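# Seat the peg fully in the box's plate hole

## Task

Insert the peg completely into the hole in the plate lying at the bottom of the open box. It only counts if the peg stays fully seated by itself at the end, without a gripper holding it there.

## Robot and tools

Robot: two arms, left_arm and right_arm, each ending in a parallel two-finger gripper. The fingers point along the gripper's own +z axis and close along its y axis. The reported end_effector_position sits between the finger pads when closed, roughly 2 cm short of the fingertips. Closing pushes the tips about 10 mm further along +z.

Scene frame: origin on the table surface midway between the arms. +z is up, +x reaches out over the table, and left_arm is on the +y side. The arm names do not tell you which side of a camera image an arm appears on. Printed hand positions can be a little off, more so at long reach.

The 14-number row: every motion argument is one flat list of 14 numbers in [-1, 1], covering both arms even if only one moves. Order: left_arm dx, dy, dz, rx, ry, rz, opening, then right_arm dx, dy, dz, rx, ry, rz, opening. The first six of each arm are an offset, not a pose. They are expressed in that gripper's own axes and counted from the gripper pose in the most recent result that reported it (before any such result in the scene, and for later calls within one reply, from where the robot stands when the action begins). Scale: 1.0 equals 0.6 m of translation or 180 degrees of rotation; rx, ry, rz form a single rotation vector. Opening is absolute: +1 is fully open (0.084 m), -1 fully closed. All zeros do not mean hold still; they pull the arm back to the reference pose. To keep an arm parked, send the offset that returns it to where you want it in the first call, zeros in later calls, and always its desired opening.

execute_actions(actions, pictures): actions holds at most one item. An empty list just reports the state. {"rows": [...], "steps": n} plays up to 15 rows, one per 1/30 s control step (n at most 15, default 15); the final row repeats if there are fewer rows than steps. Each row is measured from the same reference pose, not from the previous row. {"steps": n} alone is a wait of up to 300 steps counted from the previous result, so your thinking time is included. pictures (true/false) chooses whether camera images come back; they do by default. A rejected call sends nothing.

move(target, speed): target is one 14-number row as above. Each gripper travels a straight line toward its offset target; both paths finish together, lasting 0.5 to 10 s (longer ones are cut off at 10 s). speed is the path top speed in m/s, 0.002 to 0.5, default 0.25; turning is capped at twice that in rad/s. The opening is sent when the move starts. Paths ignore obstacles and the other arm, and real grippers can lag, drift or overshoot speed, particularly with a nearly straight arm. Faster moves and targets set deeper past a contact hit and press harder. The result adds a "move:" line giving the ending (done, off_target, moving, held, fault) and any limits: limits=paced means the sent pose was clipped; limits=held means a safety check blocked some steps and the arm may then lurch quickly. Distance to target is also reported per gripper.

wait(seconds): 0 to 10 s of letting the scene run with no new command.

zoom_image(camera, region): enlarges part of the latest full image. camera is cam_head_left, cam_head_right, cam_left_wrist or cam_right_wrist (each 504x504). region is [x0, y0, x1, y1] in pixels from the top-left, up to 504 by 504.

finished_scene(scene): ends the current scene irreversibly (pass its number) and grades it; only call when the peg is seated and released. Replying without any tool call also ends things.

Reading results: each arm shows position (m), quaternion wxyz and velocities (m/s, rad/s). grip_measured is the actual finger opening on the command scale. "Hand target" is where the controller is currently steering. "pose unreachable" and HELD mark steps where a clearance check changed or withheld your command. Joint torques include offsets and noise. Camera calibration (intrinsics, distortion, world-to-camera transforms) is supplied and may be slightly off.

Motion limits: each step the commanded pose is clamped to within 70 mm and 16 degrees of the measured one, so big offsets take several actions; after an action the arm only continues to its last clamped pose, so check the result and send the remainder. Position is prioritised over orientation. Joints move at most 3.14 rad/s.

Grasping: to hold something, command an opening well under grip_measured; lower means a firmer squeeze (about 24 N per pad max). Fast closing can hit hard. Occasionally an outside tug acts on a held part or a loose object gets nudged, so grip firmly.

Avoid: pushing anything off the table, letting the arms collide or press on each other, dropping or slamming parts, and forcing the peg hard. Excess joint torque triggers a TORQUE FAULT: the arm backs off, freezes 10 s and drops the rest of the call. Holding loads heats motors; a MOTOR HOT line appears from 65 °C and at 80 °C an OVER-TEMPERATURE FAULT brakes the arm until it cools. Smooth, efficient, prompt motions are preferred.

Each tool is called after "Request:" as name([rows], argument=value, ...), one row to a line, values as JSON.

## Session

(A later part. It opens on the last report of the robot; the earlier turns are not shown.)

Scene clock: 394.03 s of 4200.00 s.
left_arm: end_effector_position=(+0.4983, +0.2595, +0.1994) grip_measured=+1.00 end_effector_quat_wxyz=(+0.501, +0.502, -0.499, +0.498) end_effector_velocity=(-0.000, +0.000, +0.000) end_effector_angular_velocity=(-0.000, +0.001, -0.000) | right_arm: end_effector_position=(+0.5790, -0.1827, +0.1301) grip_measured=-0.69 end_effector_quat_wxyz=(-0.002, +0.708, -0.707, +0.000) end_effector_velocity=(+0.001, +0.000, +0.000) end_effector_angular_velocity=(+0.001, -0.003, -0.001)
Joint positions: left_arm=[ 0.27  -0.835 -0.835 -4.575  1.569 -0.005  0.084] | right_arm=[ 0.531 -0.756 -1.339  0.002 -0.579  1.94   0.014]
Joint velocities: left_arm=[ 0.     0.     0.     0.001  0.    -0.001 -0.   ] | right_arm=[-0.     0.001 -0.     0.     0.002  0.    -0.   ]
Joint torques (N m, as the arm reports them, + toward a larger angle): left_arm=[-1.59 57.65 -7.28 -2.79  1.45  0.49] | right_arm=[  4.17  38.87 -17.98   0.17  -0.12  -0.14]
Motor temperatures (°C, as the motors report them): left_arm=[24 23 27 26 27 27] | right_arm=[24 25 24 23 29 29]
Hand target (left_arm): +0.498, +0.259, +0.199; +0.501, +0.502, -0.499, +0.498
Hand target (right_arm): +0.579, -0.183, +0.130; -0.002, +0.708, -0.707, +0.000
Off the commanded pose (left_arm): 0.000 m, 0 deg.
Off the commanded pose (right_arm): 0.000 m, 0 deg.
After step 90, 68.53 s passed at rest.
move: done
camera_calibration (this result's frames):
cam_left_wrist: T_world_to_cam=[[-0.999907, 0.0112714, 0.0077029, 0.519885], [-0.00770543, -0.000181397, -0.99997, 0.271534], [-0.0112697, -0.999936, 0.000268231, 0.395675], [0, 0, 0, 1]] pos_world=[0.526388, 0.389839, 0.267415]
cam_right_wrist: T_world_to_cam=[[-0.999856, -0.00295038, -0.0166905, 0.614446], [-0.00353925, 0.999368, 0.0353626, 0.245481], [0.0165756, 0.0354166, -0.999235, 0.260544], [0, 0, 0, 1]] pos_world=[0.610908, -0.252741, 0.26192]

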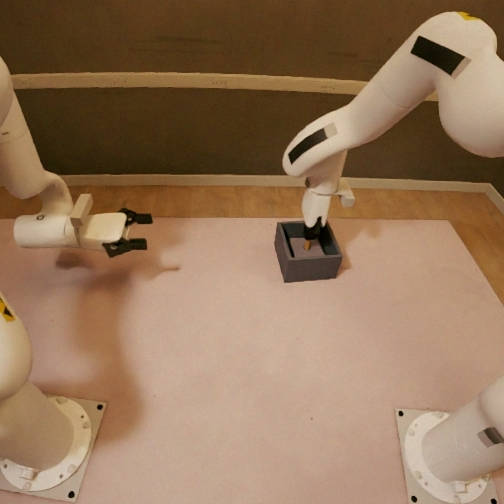

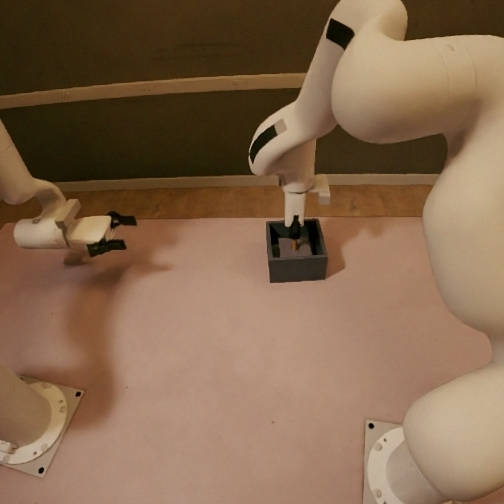

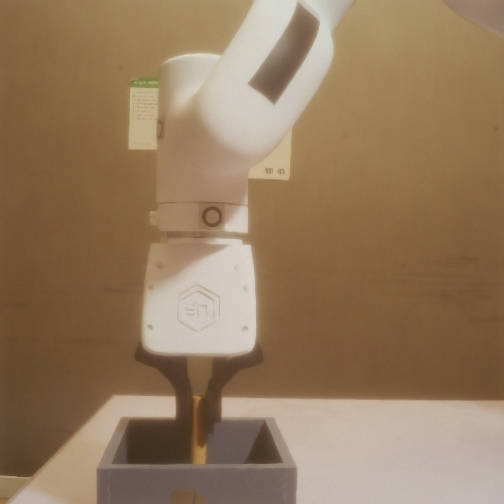

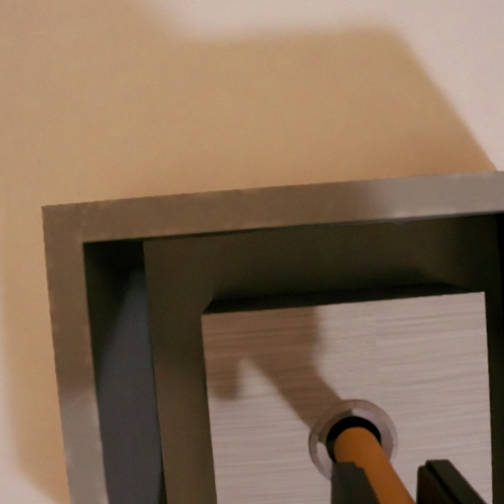

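Request:
move(target=[0, 0, 0, 0, 0, 0, 1, 0, 0, 0.05, 0, 0, 0, -1], speed=0.04)

Scene clock: 403.10 s of 4200.00 s.
left_arm: end_effector_position=(+0.4983, +0.2595, +0.1994) grip_measured=+1.00 end_effector_quat_wxyz=(+0.501, +0.502, -0.499, +0.498) end_effector_velocity=(+0.000, -0.000, +0.000) end_effector_angular_velocity=(+0.000, -0.002, +0.000) | right_arm: end_effector_position=(+0.5791, -0.1826, +0.1002) grip_measured=-0.69 end_effector_quat_wxyz=(-0.002, +0.708, -0.707, +0.000) end_effector_velocity=(-0.000, -0.000, -0.001) end_effector_angular_velocity=(+0.000, -0.000, +0.000)
Joint positions: left_arm=[ 0.27  -0.835 -0.835 -4.575  1.569 -0.005  0.084] | right_arm=[ 0.531 -0.804 -1.34   0.002 -0.532  1.939  0.014]
Joint velocities: left_arm=[-0.     0.    -0.    -0.    -0.     0.001  0.   ] | right_arm=[-0.    -0.001  0.     0.     0.001 -0.001 -0.   ]
Joint torques (N m, as the arm reports them, + toward a larger angle): left_arm=[-0.62 57.72 -7.51 -2.66  1.42  0.47] | right_arm=[  3.7   37.6  -17.58   0.55  -0.07  -0.12]
Motor temperatures (°C, as the motors report them): left_arm=[24 23 27 26 27 27] | right_arm=[24 25 24 23 29 29]
Hand target (left_arm): +0.498, +0.259, +0.199; +0.501, +0.502, -0.499, +0.498
Hand target (right_arm): +0.579, -0.183, +0.100; -0.002, +0.708, -0.707, +0.000
Off the commanded pose (left_arm): 0.000 m, 0 deg.
Off the commanded pose (right_arm): 0.000 m, 0 deg.
After step 90, 5.03 s passed at rest.
move: done
camera_calibration (this result's frames):
cam_left_wrist: T_world_to_cam=[[-0.999907, 0.0112713, 0.00770293, 0.519885], [-0.00770547, -0.000181631, -0.99997, 0.271534], [-0.0112696, -0.999936, 0.000268465, 0.395674], [0, 0, 0, 1]] pos_world=[0.526388, 0.389839, 0.267415]
cam_right_wrist: T_world_to_cam=[[-0.999854, -0.00298928, -0.0168516, 0.614041], [-0.00358612, 0.999363, 0.0354994, 0.246435], [0.0167347, 0.0355546, -0.999228, 0.230618], [0, 0, 0, 1]] pos_world=[0.610976, -0.252642, 0.232039]

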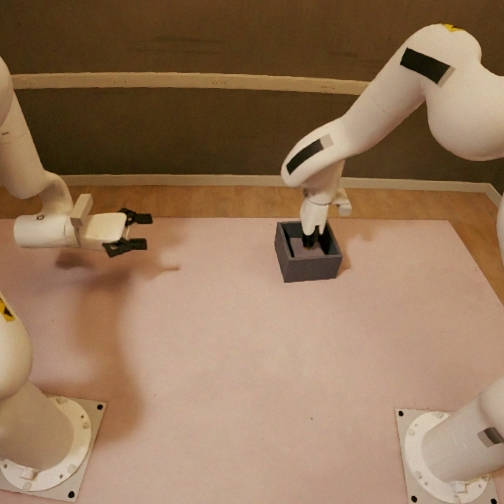

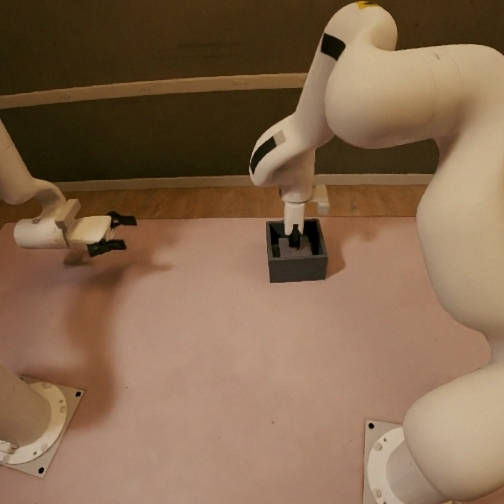

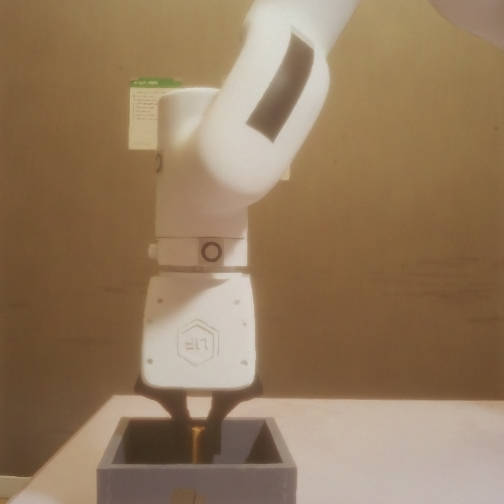

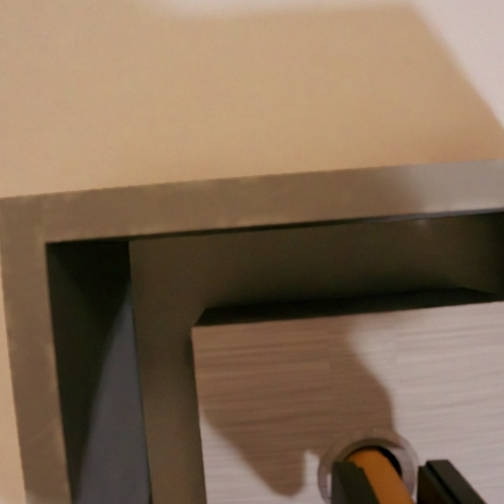

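Request:
move(target=[0, 0, 0, 0, 0, 0, 1, 0, 0, 0.03, 0, 0, 0, -1], speed=0.03)

Scene clock: 410.17 s of 4200.00 s.
left_arm: end_effector_position=(+0.4983, +0.2595, +0.1994) grip_measured=+1.00 end_effector_quat_wxyz=(+0.501, +0.502, -0.499, +0.498) end_effector_velocity=(-0.000, +0.000, +0.000) end_effector_angular_velocity=(-0.001, -0.000, -0.000) | right_arm: end_effector_position=(+0.5793, -0.1824, +0.0830) grip_measured=-0.69 end_effector_quat_wxyz=(-0.002, +0.708, -0.707, +0.000) end_effector_velocity=(+0.000, +0.000, -0.000) end_effector_angular_velocity=(-0.000, -0.001, -0.000)
Joint positions: left_arm=[ 0.27  -0.835 -0.835 -4.575  1.569 -0.005  0.084] | right_arm=[ 0.531 -0.834 -1.343  0.002 -0.506  1.939  0.014]
Joint velocities: left_arm=[ 0.     0.    -0.     0.001  0.001 -0.    -0.   ] | right_arm=[ 0.    -0.001 -0.    -0.001  0.002  0.002  0.   ]
Joint torques (N m, as the arm reports them, + toward a larger angle): left_arm=[-1.03 57.32 -7.5  -2.7   1.46  0.46] | right_arm=[  3.61  33.95 -15.36   0.39   1.52  -0.14]
Motor temperatures (°C, as the motors report them): left_arm=[24 23 27 26 27 27] | right_arm=[24 25 24 23 29 29]
Hand target (left_arm): +0.498, +0.259, +0.199; +0.501, +0.502, -0.499, +0.498
Hand target (right_arm): +0.579, -0.182, +0.082; -0.002, +0.708, -0.707, +0.000
Off the commanded pose (left_arm): 0.000 m, 0 deg.
Off the commanded pose (right_arm): 0.001 m, 0 deg.
After step 90, 3.20 s passed at rest.
move: done
camera_calibration (this result's frames):
cam_left_wrist: T_world_to_cam=[[-0.999907, 0.0112715, 0.00770296, 0.519885], [-0.00770549, -0.000181587, -0.99997, 0.271534], [-0.0112697, -0.999936, 0.000268422, 0.395675], [0, 0, 0, 1]] pos_world=[0.526388, 0.389839, 0.267415]
cam_right_wrist: T_world_to_cam=[[-0.999855, -0.00298872, -0.0167573, 0.613896], [-0.00358235, 0.999363, 0.0355081, 0.246939], [0.0166405, 0.035563, -0.999229, 0.21341], [0, 0, 0, 1]] pos_world=[0.61114, -0.252537, 0.214764]

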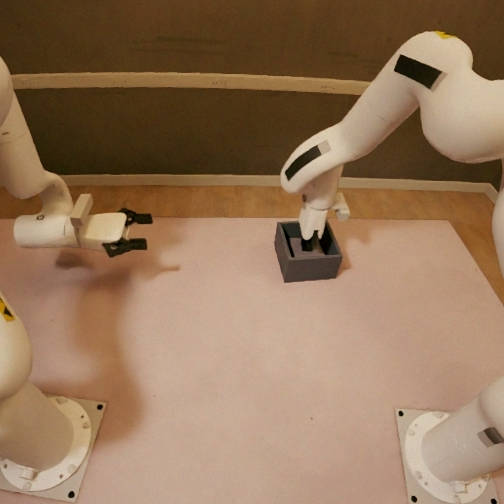

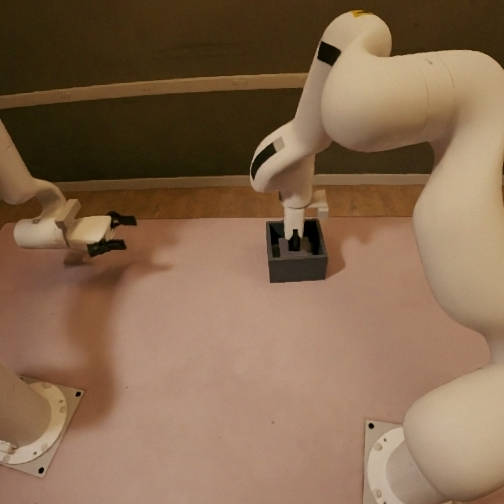

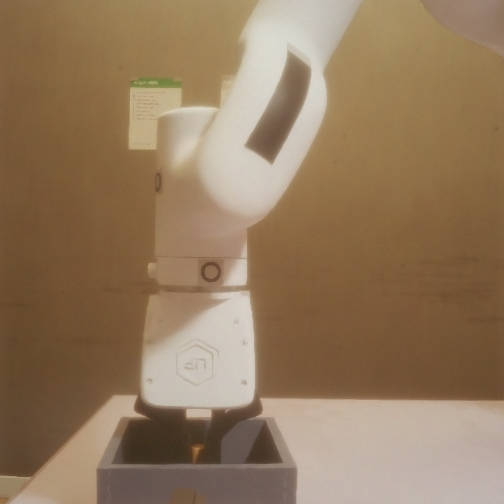

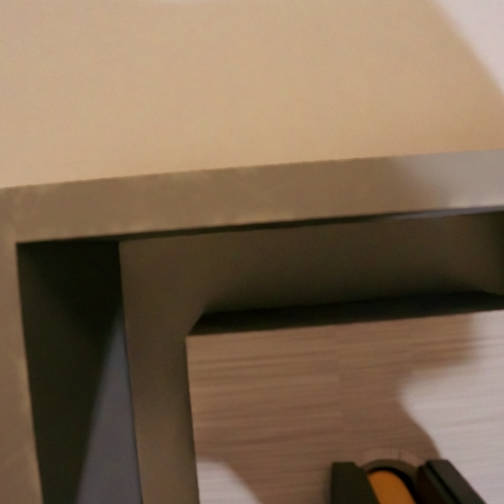

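Request:
execute_actions([
  {"rows": [[0,0,0,0,0,0,1, 0,0,0,0,0,0,-0.3]], "steps": 15},
])

Scene clock: 417.03 s of 4200.00 s.
left_arm: end_effector_position=(+0.4983, +0.2595, +0.1994) grip_measured=+1.00 end_effector_quat_wxyz=(+0.501, +0.502, -0.499, +0.498) end_effector_velocity=(+0.000, +0.000, +0.000) end_effector_angular_velocity=(-0.001, -0.000, -0.000) | right_arm: end_effector_position=(+0.5791, -0.1825, +0.0826) grip_measured=-0.32 end_effector_quat_wxyz=(-0.002, +0.708, -0.707, +0.000) end_effector_velocity=(+0.001, +0.000, +0.003) end_effector_angular_velocity=(+0.000, -0.002, +0.001)
Joint positions: left_arm=[ 0.27  -0.835 -0.835 -4.575  1.569 -0.005  0.084] | right_arm=[ 0.531 -0.834 -1.343  0.002 -0.506  1.939  0.03 ]
Joint velocities: left_arm=[ 0.     0.    -0.     0.     0.001  0.    -0.   ] | right_arm=[-0.     0.003 -0.003 -0.001 -0.004 -0.001 -0.   ]
Joint torques (N m, as the arm reports them, + toward a larger angle): left_arm=[-0.71 57.43 -7.47 -2.89  1.44  0.52] | right_arm=[  3.11  37.44 -17.3    0.96  -0.08  -0.14]
Motor temperatures (°C, as the motors report them): left_arm=[24 23 27 26 27 27] | right_arm=[24 25 24 23 29 29]
Hand target (left_arm): +0.498, +0.259, +0.199; +0.501, +0.502, -0.499, +0.498
Hand target (right_arm): +0.579, -0.182, +0.083; -0.002, +0.708, -0.707, +0.000
Off the commanded pose (left_arm): 0.000 m, 0 deg.
Off the commanded pose (right_arm): 0.000 m, 0 deg.
Steps of this call (steps 1 to 90: nothing new was sent; then 3.37 s passed at rest; steps 91 to 105: all 15 steps of this action). Readings (end_effector_position):
91: left_arm (+0.4983, +0.2595, +0.1994) | right_arm (+0.5792, -0.1825, +0.0824)
92: left_arm (+0.4983, +0.2595, +0.1994) | right_arm (+0.5799, -0.1823, +0.0825)
94: left_arm (+0.4983, +0.2595, +0.1994) | right_arm (+0.5788, -0.1826, +0.0807)
98: left_arm (+0.4983, +0.2595, +0.1994) | right_arm (+0.5785, -0.1827, +0.0811)
105: the state above
camera_calibration (this result's frames):
cam_left_wrist: T_world_to_cam=[[-0.999907, 0.0112714, 0.00770278, 0.519885], [-0.00770531, -0.000181376, -0.99997, 0.271534], [-0.0112697, -0.999936, 0.000268209, 0.395675], [0, 0, 0, 1]] pos_world=[0.526388, 0.389839, 0.267415]
cam_right_wrist: T_world_to_cam=[[-0.999859, -0.00299496, -0.0164957, 0.613703], [-0.00357769, 0.999366, 0.035411, 0.247016], [0.0163792, 0.035465, -0.999237, 0.213213], [0, 0, 0, 1]] pos_world=[0.611008, -0.252583, 0.214427]

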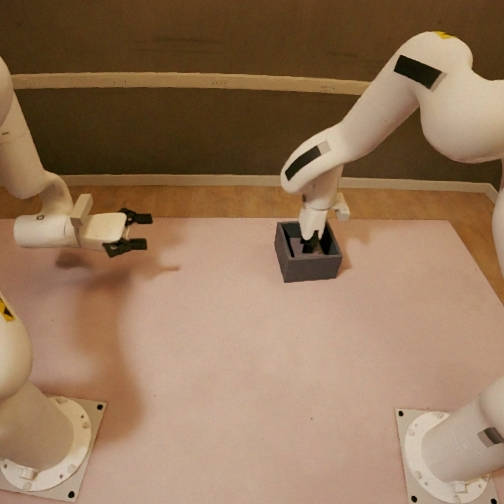

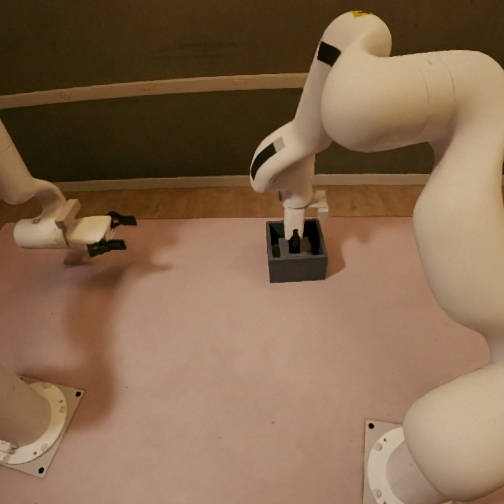

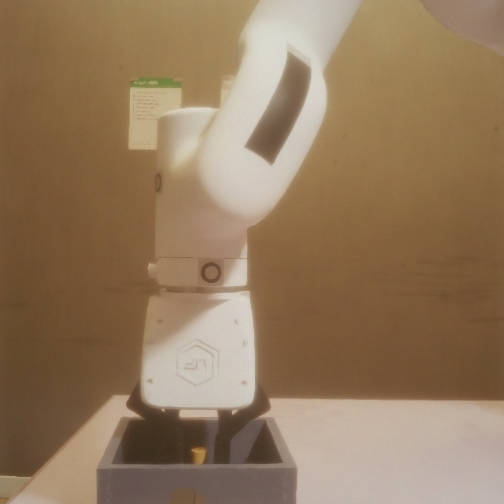

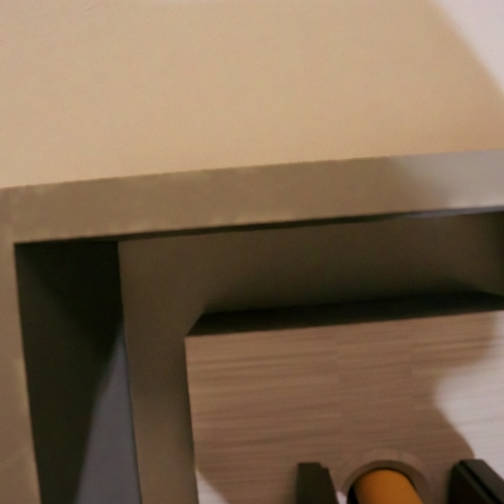

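Request:
move(target=[0, 0, 0, 0, 0, 0, 1, 0, 0, -0.1, 0, 0, 0, -0.3], speed=0.1)

Scene clock: 426.70 s of 4200.00 s.
left_arm: end_effector_position=(+0.4983, +0.2595, +0.1994) grip_measured=+1.00 end_effector_quat_wxyz=(+0.501, +0.502, -0.499, +0.498) end_effector_velocity=(+0.000, +0.000, -0.000) end_effector_angular_velocity=(+0.000, +0.002, +0.002) | right_arm: end_effector_position=(+0.5789, -0.1827, +0.1424) grip_measured=-0.32 end_effector_quat_wxyz=(-0.002, +0.708, -0.707, +0.000) end_effector_velocity=(+0.000, +0.000, +0.001) end_effector_angular_velocity=(+0.001, -0.001, +0.000)
Joint positions: left_arm=[ 0.27  -0.835 -0.835 -4.575  1.569 -0.005  0.084] | right_arm=[ 0.531 -0.737 -1.34   0.002 -0.6    1.94   0.03 ]
Joint velocities: left_arm=[ 0.    -0.     0.    -0.002 -0.    -0.001 -0.   ] | right_arm=[ 0.     0.002 -0.001  0.001 -0.002 -0.001  0.   ]
Joint torques (N m, as the arm reports them, + toward a larger angle): left_arm=[-0.24 57.98 -7.86 -2.94  1.43  0.49] | right_arm=[  2.71  37.26 -18.03   0.71  -0.13  -0.17]
Motor temperatures (°C, as the motors report them): left_arm=[24 23 27 26 27 27] | right_arm=[24 25 24 23 29 29]
Hand target (left_arm): +0.498, +0.259, +0.199; +0.501, +0.502, -0.499, +0.498
Hand target (right_arm): +0.579, -0.183, +0.143; -0.002, +0.708, -0.707, +0.000
Off the commanded pose (left_arm): 0.000 m, 0 deg.
Off the commanded pose (right_arm): 0.000 m, 0 deg.
After step 90, 5.70 s passed at rest.
move: done
camera_calibration (this result's frames):
cam_left_wrist: T_world_to_cam=[[-0.999907, 0.0112712, 0.00770267, 0.519885], [-0.0077052, -0.00018133, -0.99997, 0.271534], [-0.0112695, -0.999936, 0.00026816, 0.395674], [0, 0, 0, 1]] pos_world=[0.526388, 0.389839, 0.267415]
cam_right_wrist: T_world_to_cam=[[-0.999866, -0.00291869, -0.016104, 0.614475], [-0.00348275, 0.999377, 0.03511, 0.245123], [0.0159915, 0.0351614, -0.999254, 0.273089], [0, 0, 0, 1]] pos_world=[0.61088, -0.25278, 0.274175]

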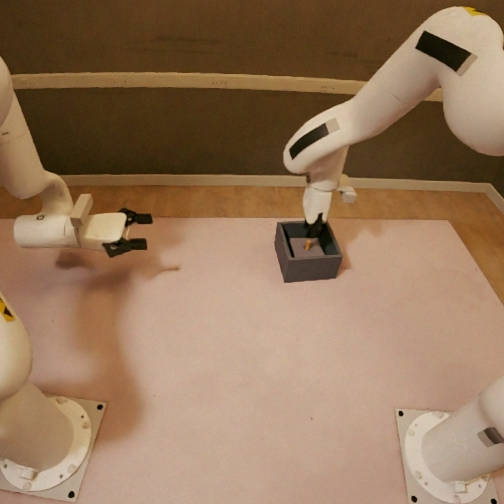

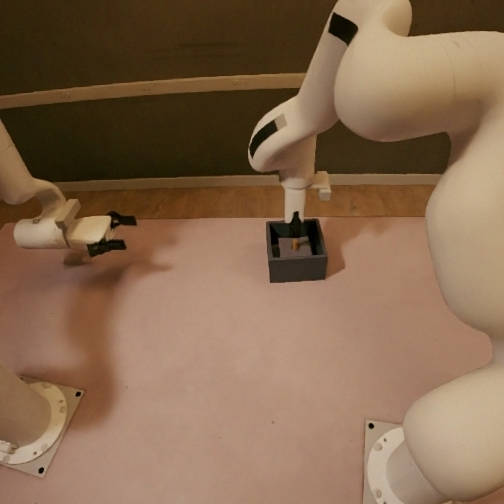

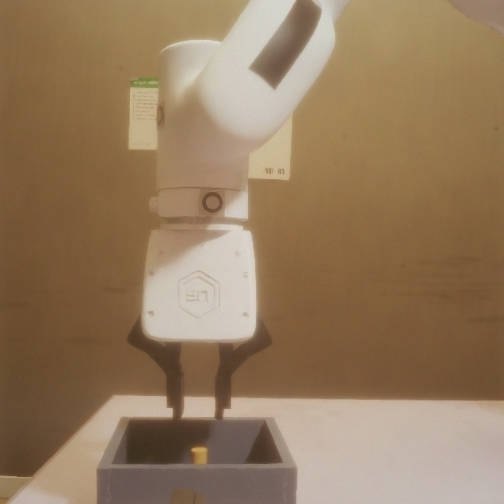

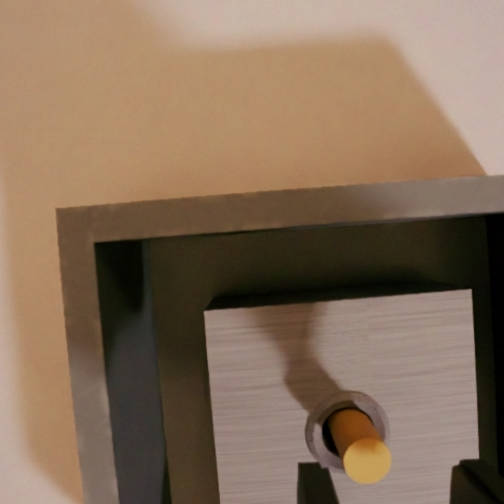

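Request:
move(target=[0, 0, 0, 0, 0, 0, 1, 0.0, 0.0, 0.0525, 0, 0, 0, -1], speed=0.03)

Scene clock: 435.43 s of 4200.00 s.
left_arm: end_effector_position=(+0.4983, +0.2595, +0.1994) grip_measured=+1.00 end_effector_quat_wxyz=(+0.501, +0.502, -0.499, +0.498) end_effector_velocity=(+0.000, +0.000, -0.000) end_effector_angular_velocity=(+0.001, -0.001, -0.000) | right_arm: end_effector_position=(+0.5790, -0.1826, +0.1109) grip_measured=-1.00 end_effector_quat_wxyz=(-0.002, +0.708, -0.707, +0.000) end_effector_velocity=(+0.001, +0.000, +0.000) end_effector_angular_velocity=(+0.001, -0.002, -0.000)
Joint positions: left_arm=[ 0.27  -0.835 -0.835 -4.575  1.569 -0.005  0.084] | right_arm=[ 0.531 -0.787 -1.339  0.002 -0.549  1.939  0.   ]
Joint velocities: left_arm=[ 0.     0.    -0.     0.001 -0.001  0.     0.   ] | right_arm=[-0.    -0.    -0.001 -0.     0.002  0.     0.   ]
Joint torques (N m, as the arm reports them, + toward a larger angle): left_arm=[-0.85 57.56 -7.34 -2.85  1.43  0.48] | right_arm=[  3.47  39.76 -17.92   0.45  -0.08  -0.09]
Motor temperatures (°C, as the motors report them): left_arm=[24 23 27 26 27 27] | right_arm=[24 25 24 23 29 29]
Hand target (left_arm): +0.498, +0.259, +0.199; +0.501, +0.502, -0.499, +0.498
Hand target (right_arm): +0.579, -0.183, +0.111; -0.002, +0.708, -0.707, +0.000
Off the commanded pose (left_arm): 0.000 m, 0 deg.
Off the commanded pose (right_arm): 0.000 m, 0 deg.
After step 90, 4.40 s passed at rest.
move: done
camera_calibration (this result's frames):
cam_left_wrist: T_world_to_cam=[[-0.999907, 0.0112713, 0.00770282, 0.519885], [-0.00770535, -0.000181293, -0.99997, 0.271534], [-0.0112696, -0.999936, 0.000268125, 0.395675], [0, 0, 0, 1]] pos_world=[0.526388, 0.389839, 0.267415]
cam_right_wrist: T_world_to_cam=[[-0.999865, -0.0029634, -0.0161733, 0.614004], [-0.00353156, 0.999374, 0.0352151, 0.246142], [0.0160588, 0.0352675, -0.999249, 0.241673], [0, 0, 0, 1]] pos_world=[0.61091, -0.252691, 0.242754]

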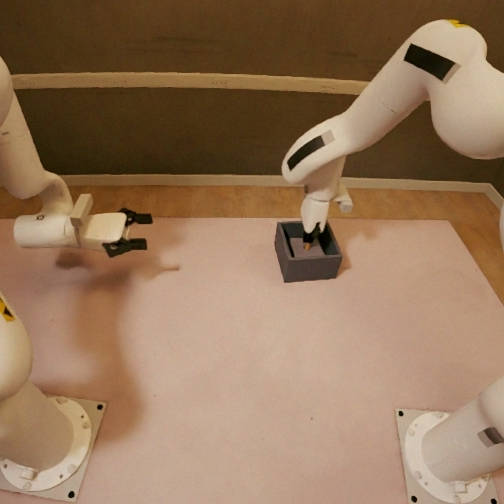

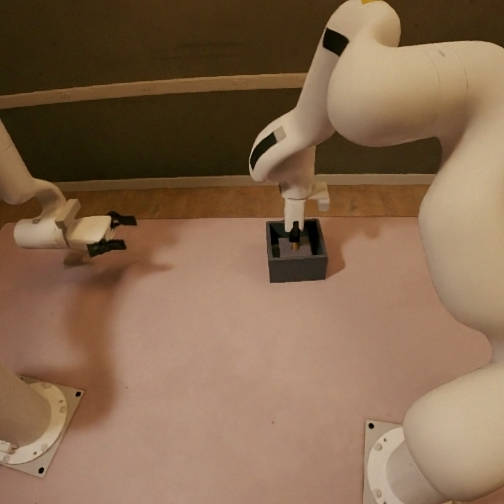

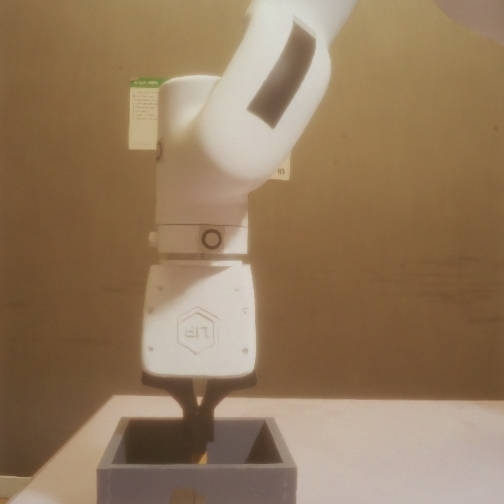

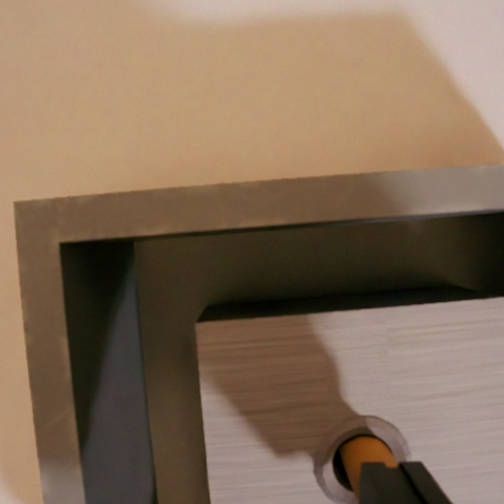

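Request:
move(target=[0, 0, 0, 0, 0, 0, 1, 0.0, 0.0, 0.01, 0, 0, 0, -1], speed=0.01)

Scene clock: 440.07 s of 4200.00 s.
left_arm: end_effector_position=(+0.4983, +0.2595, +0.1994) grip_measured=+1.00 end_effector_quat_wxyz=(+0.501, +0.502, -0.499, +0.498) end_effector_velocity=(-0.000, -0.000, +0.000) end_effector_angular_velocity=(-0.001, -0.000, -0.001) | right_arm: end_effector_position=(+0.5811, -0.1818, +0.1081) grip_measured=-1.00 end_effector_quat_wxyz=(-0.004, +0.708, -0.707, +0.001) end_effector_velocity=(-0.000, -0.000, -0.000) end_effector_angular_velocity=(-0.000, -0.000, +0.000)
Joint positions: left_arm=[ 0.27  -0.835 -0.835 -4.575  1.569 -0.005  0.084] | right_arm=[ 0.531 -0.793 -1.342  0.002 -0.54   1.939  0.   ]
Joint velocities: left_arm=[-0.    -0.     0.     0.001  0.001  0.     0.   ] | right_arm=[-0.     0.     0.001 -0.     0.001 -0.     0.   ]
Joint torques (N m, as the arm reports them, + toward a larger angle): left_arm=[-1.53 57.65 -7.47 -2.93  1.41  0.53] | right_arm=[ 4.39 14.68 -0.87  0.22  0.02  0.  ]
Motor temperatures (°C, as the motors report them): left_arm=[24 23 27 26 27 27] | right_arm=[24 25 24 23 29 29]
Hand target (left_arm): +0.498, +0.259, +0.199; +0.501, +0.502, -0.499, +0.498
Hand target (right_arm): +0.579, -0.183, +0.105; -0.002, +0.708, -0.707, +0.000
Off the commanded pose (left_arm): 0.000 m, 0 deg.
Off the commanded pose (right_arm): 0.004 m, 0 deg.
After step 90, 0.83 s passed at rest.
move: off_target (right_arm)
camera_calibration (this result's frames):
cam_left_wrist: T_world_to_cam=[[-0.999907, 0.0112714, 0.00770287, 0.519885], [-0.0077054, -0.000181209, -0.99997, 0.271534], [-0.0112696, -0.999936, 0.000268042, 0.395675], [0, 0, 0, 1]] pos_world=[0.526388, 0.389839, 0.267415]
cam_right_wrist: T_world_to_cam=[[-0.999755, -0.00293898, -0.0219349, 0.616678], [-0.00375927, 0.999291, 0.0374494, 0.245265], [0.0218093, 0.0375227, -0.999058, 0.235838], [0, 0, 0, 1]] pos_world=[0.612305, -0.252128, 0.239958]

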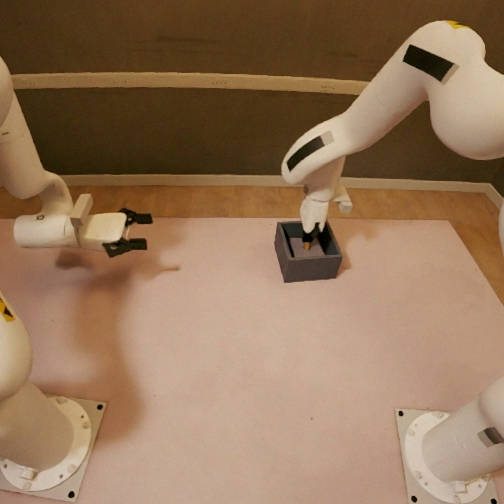

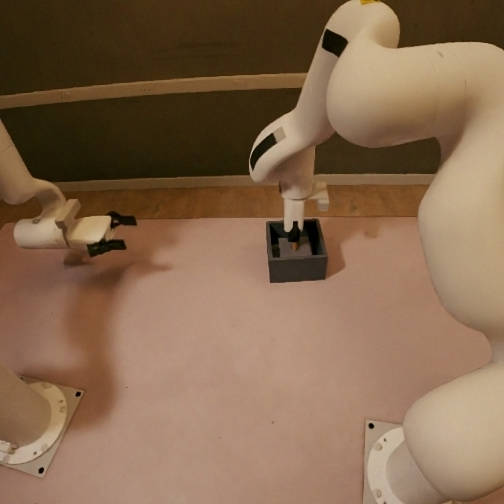

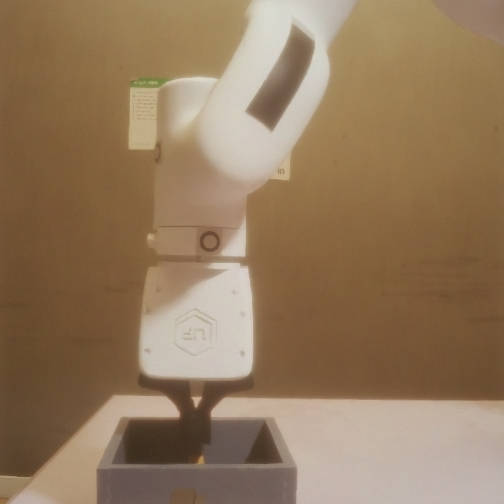

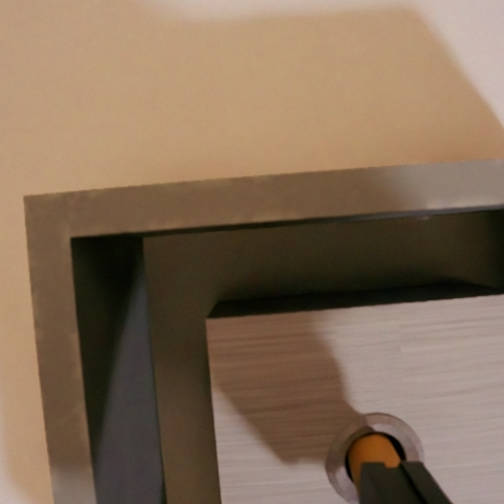

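Request:
move(target=[0, 0, 0, 0, 0, 0, 1, 0.0, 0.0, -0.2, 0, 0, 0, -1], speed=0.1)

Scene clock: 444.30 s of 4200.00 s.
left_arm: end_effector_position=(+0.4983, +0.2595, +0.1994) grip_measured=+1.00 end_effector_quat_wxyz=(+0.501, +0.502, -0.499, +0.498) end_effector_velocity=(+0.000, +0.000, +0.000) end_effector_angular_velocity=(-0.002, -0.000, -0.000) | right_arm: end_effector_position=(+0.5803, -0.1824, +0.2279) grip_measured=-1.00 end_effector_quat_wxyz=(-0.004, +0.707, -0.707, +0.001) end_effector_velocity=(+0.000, +0.000, +0.001) end_effector_angular_velocity=(+0.000, -0.001, -0.000)
Joint positions: left_arm=[ 0.27  -0.835 -0.835 -4.575  1.569 -0.005  0.084] | right_arm=[ 0.531 -0.621 -1.372  0.001 -0.743  1.94   0.   ]
Joint velocities: left_arm=[ 0.     0.    -0.     0.     0.002 -0.     0.   ] | right_arm=[ 0.     0.001 -0.001 -0.    -0.002  0.     0.   ]
Joint torques (N m, as the arm reports them, + toward a larger angle): left_arm=[-0.53 57.73 -7.65 -2.77  1.47  0.54] | right_arm=[  3.88  37.05 -19.88   0.99  -0.04  -0.17]
Motor temperatures (°C, as the motors report them): left_arm=[24 23 27 26 27 27] | right_arm=[24 25 24 23 29 29]
Hand target (left_arm): +0.498, +0.259, +0.199; +0.501, +0.502, -0.499, +0.498
Hand target (right_arm): +0.580, -0.182, +0.228; -0.004, +0.707, -0.707, +0.001
Off the commanded pose (left_arm): 0.000 m, 0 deg.
Off the commanded pose (right_arm): 0.000 m, 0 deg.
move: done
camera_calibration (this result's frames):
cam_left_wrist: T_world_to_cam=[[-0.999907, 0.0112714, 0.00770285, 0.519885], [-0.00770538, -0.000181226, -0.99997, 0.271534], [-0.0112697, -0.999936, 0.000268059, 0.395675], [0, 0, 0, 1]] pos_world=[0.526388, 0.389839, 0.267415]
cam_right_wrist: T_world_to_cam=[[-0.999763, -0.00274315, -0.0215799, 0.618411], [-0.00354082, 0.999309, 0.0370125, 0.241416], [0.0214634, 0.0370802, -0.999082, 0.355674], [0, 0, 0, 1]] pos_world=[0.611485, -0.252741, 0.359757]

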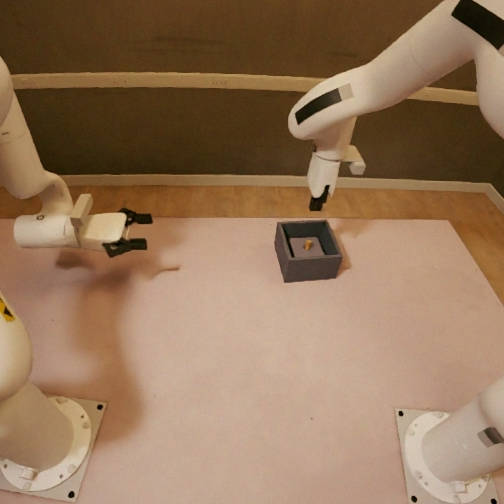

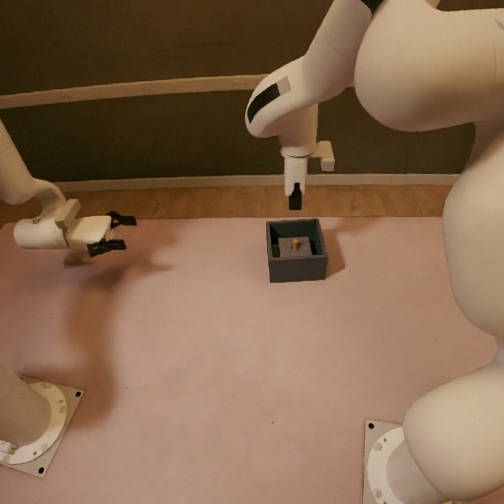

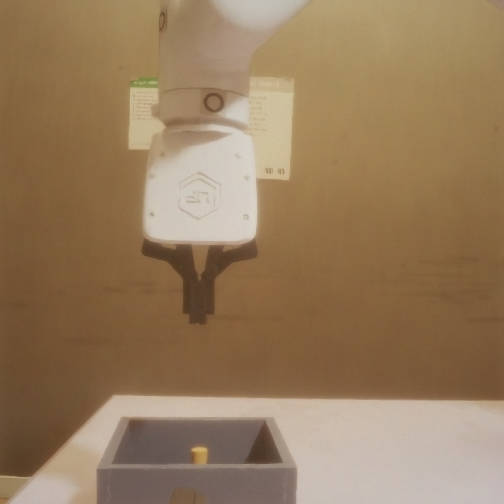

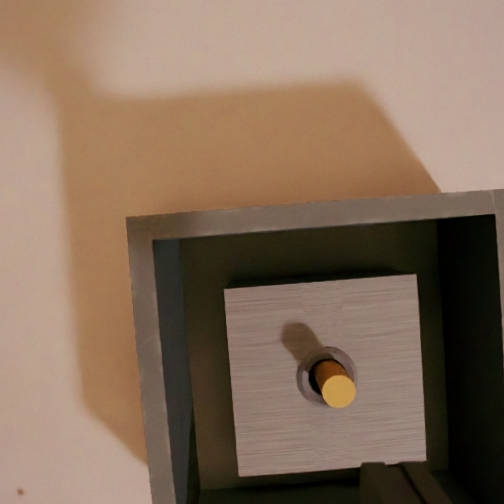

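Request:
finished_scene(scene=1)

The scene is finished: the task was done.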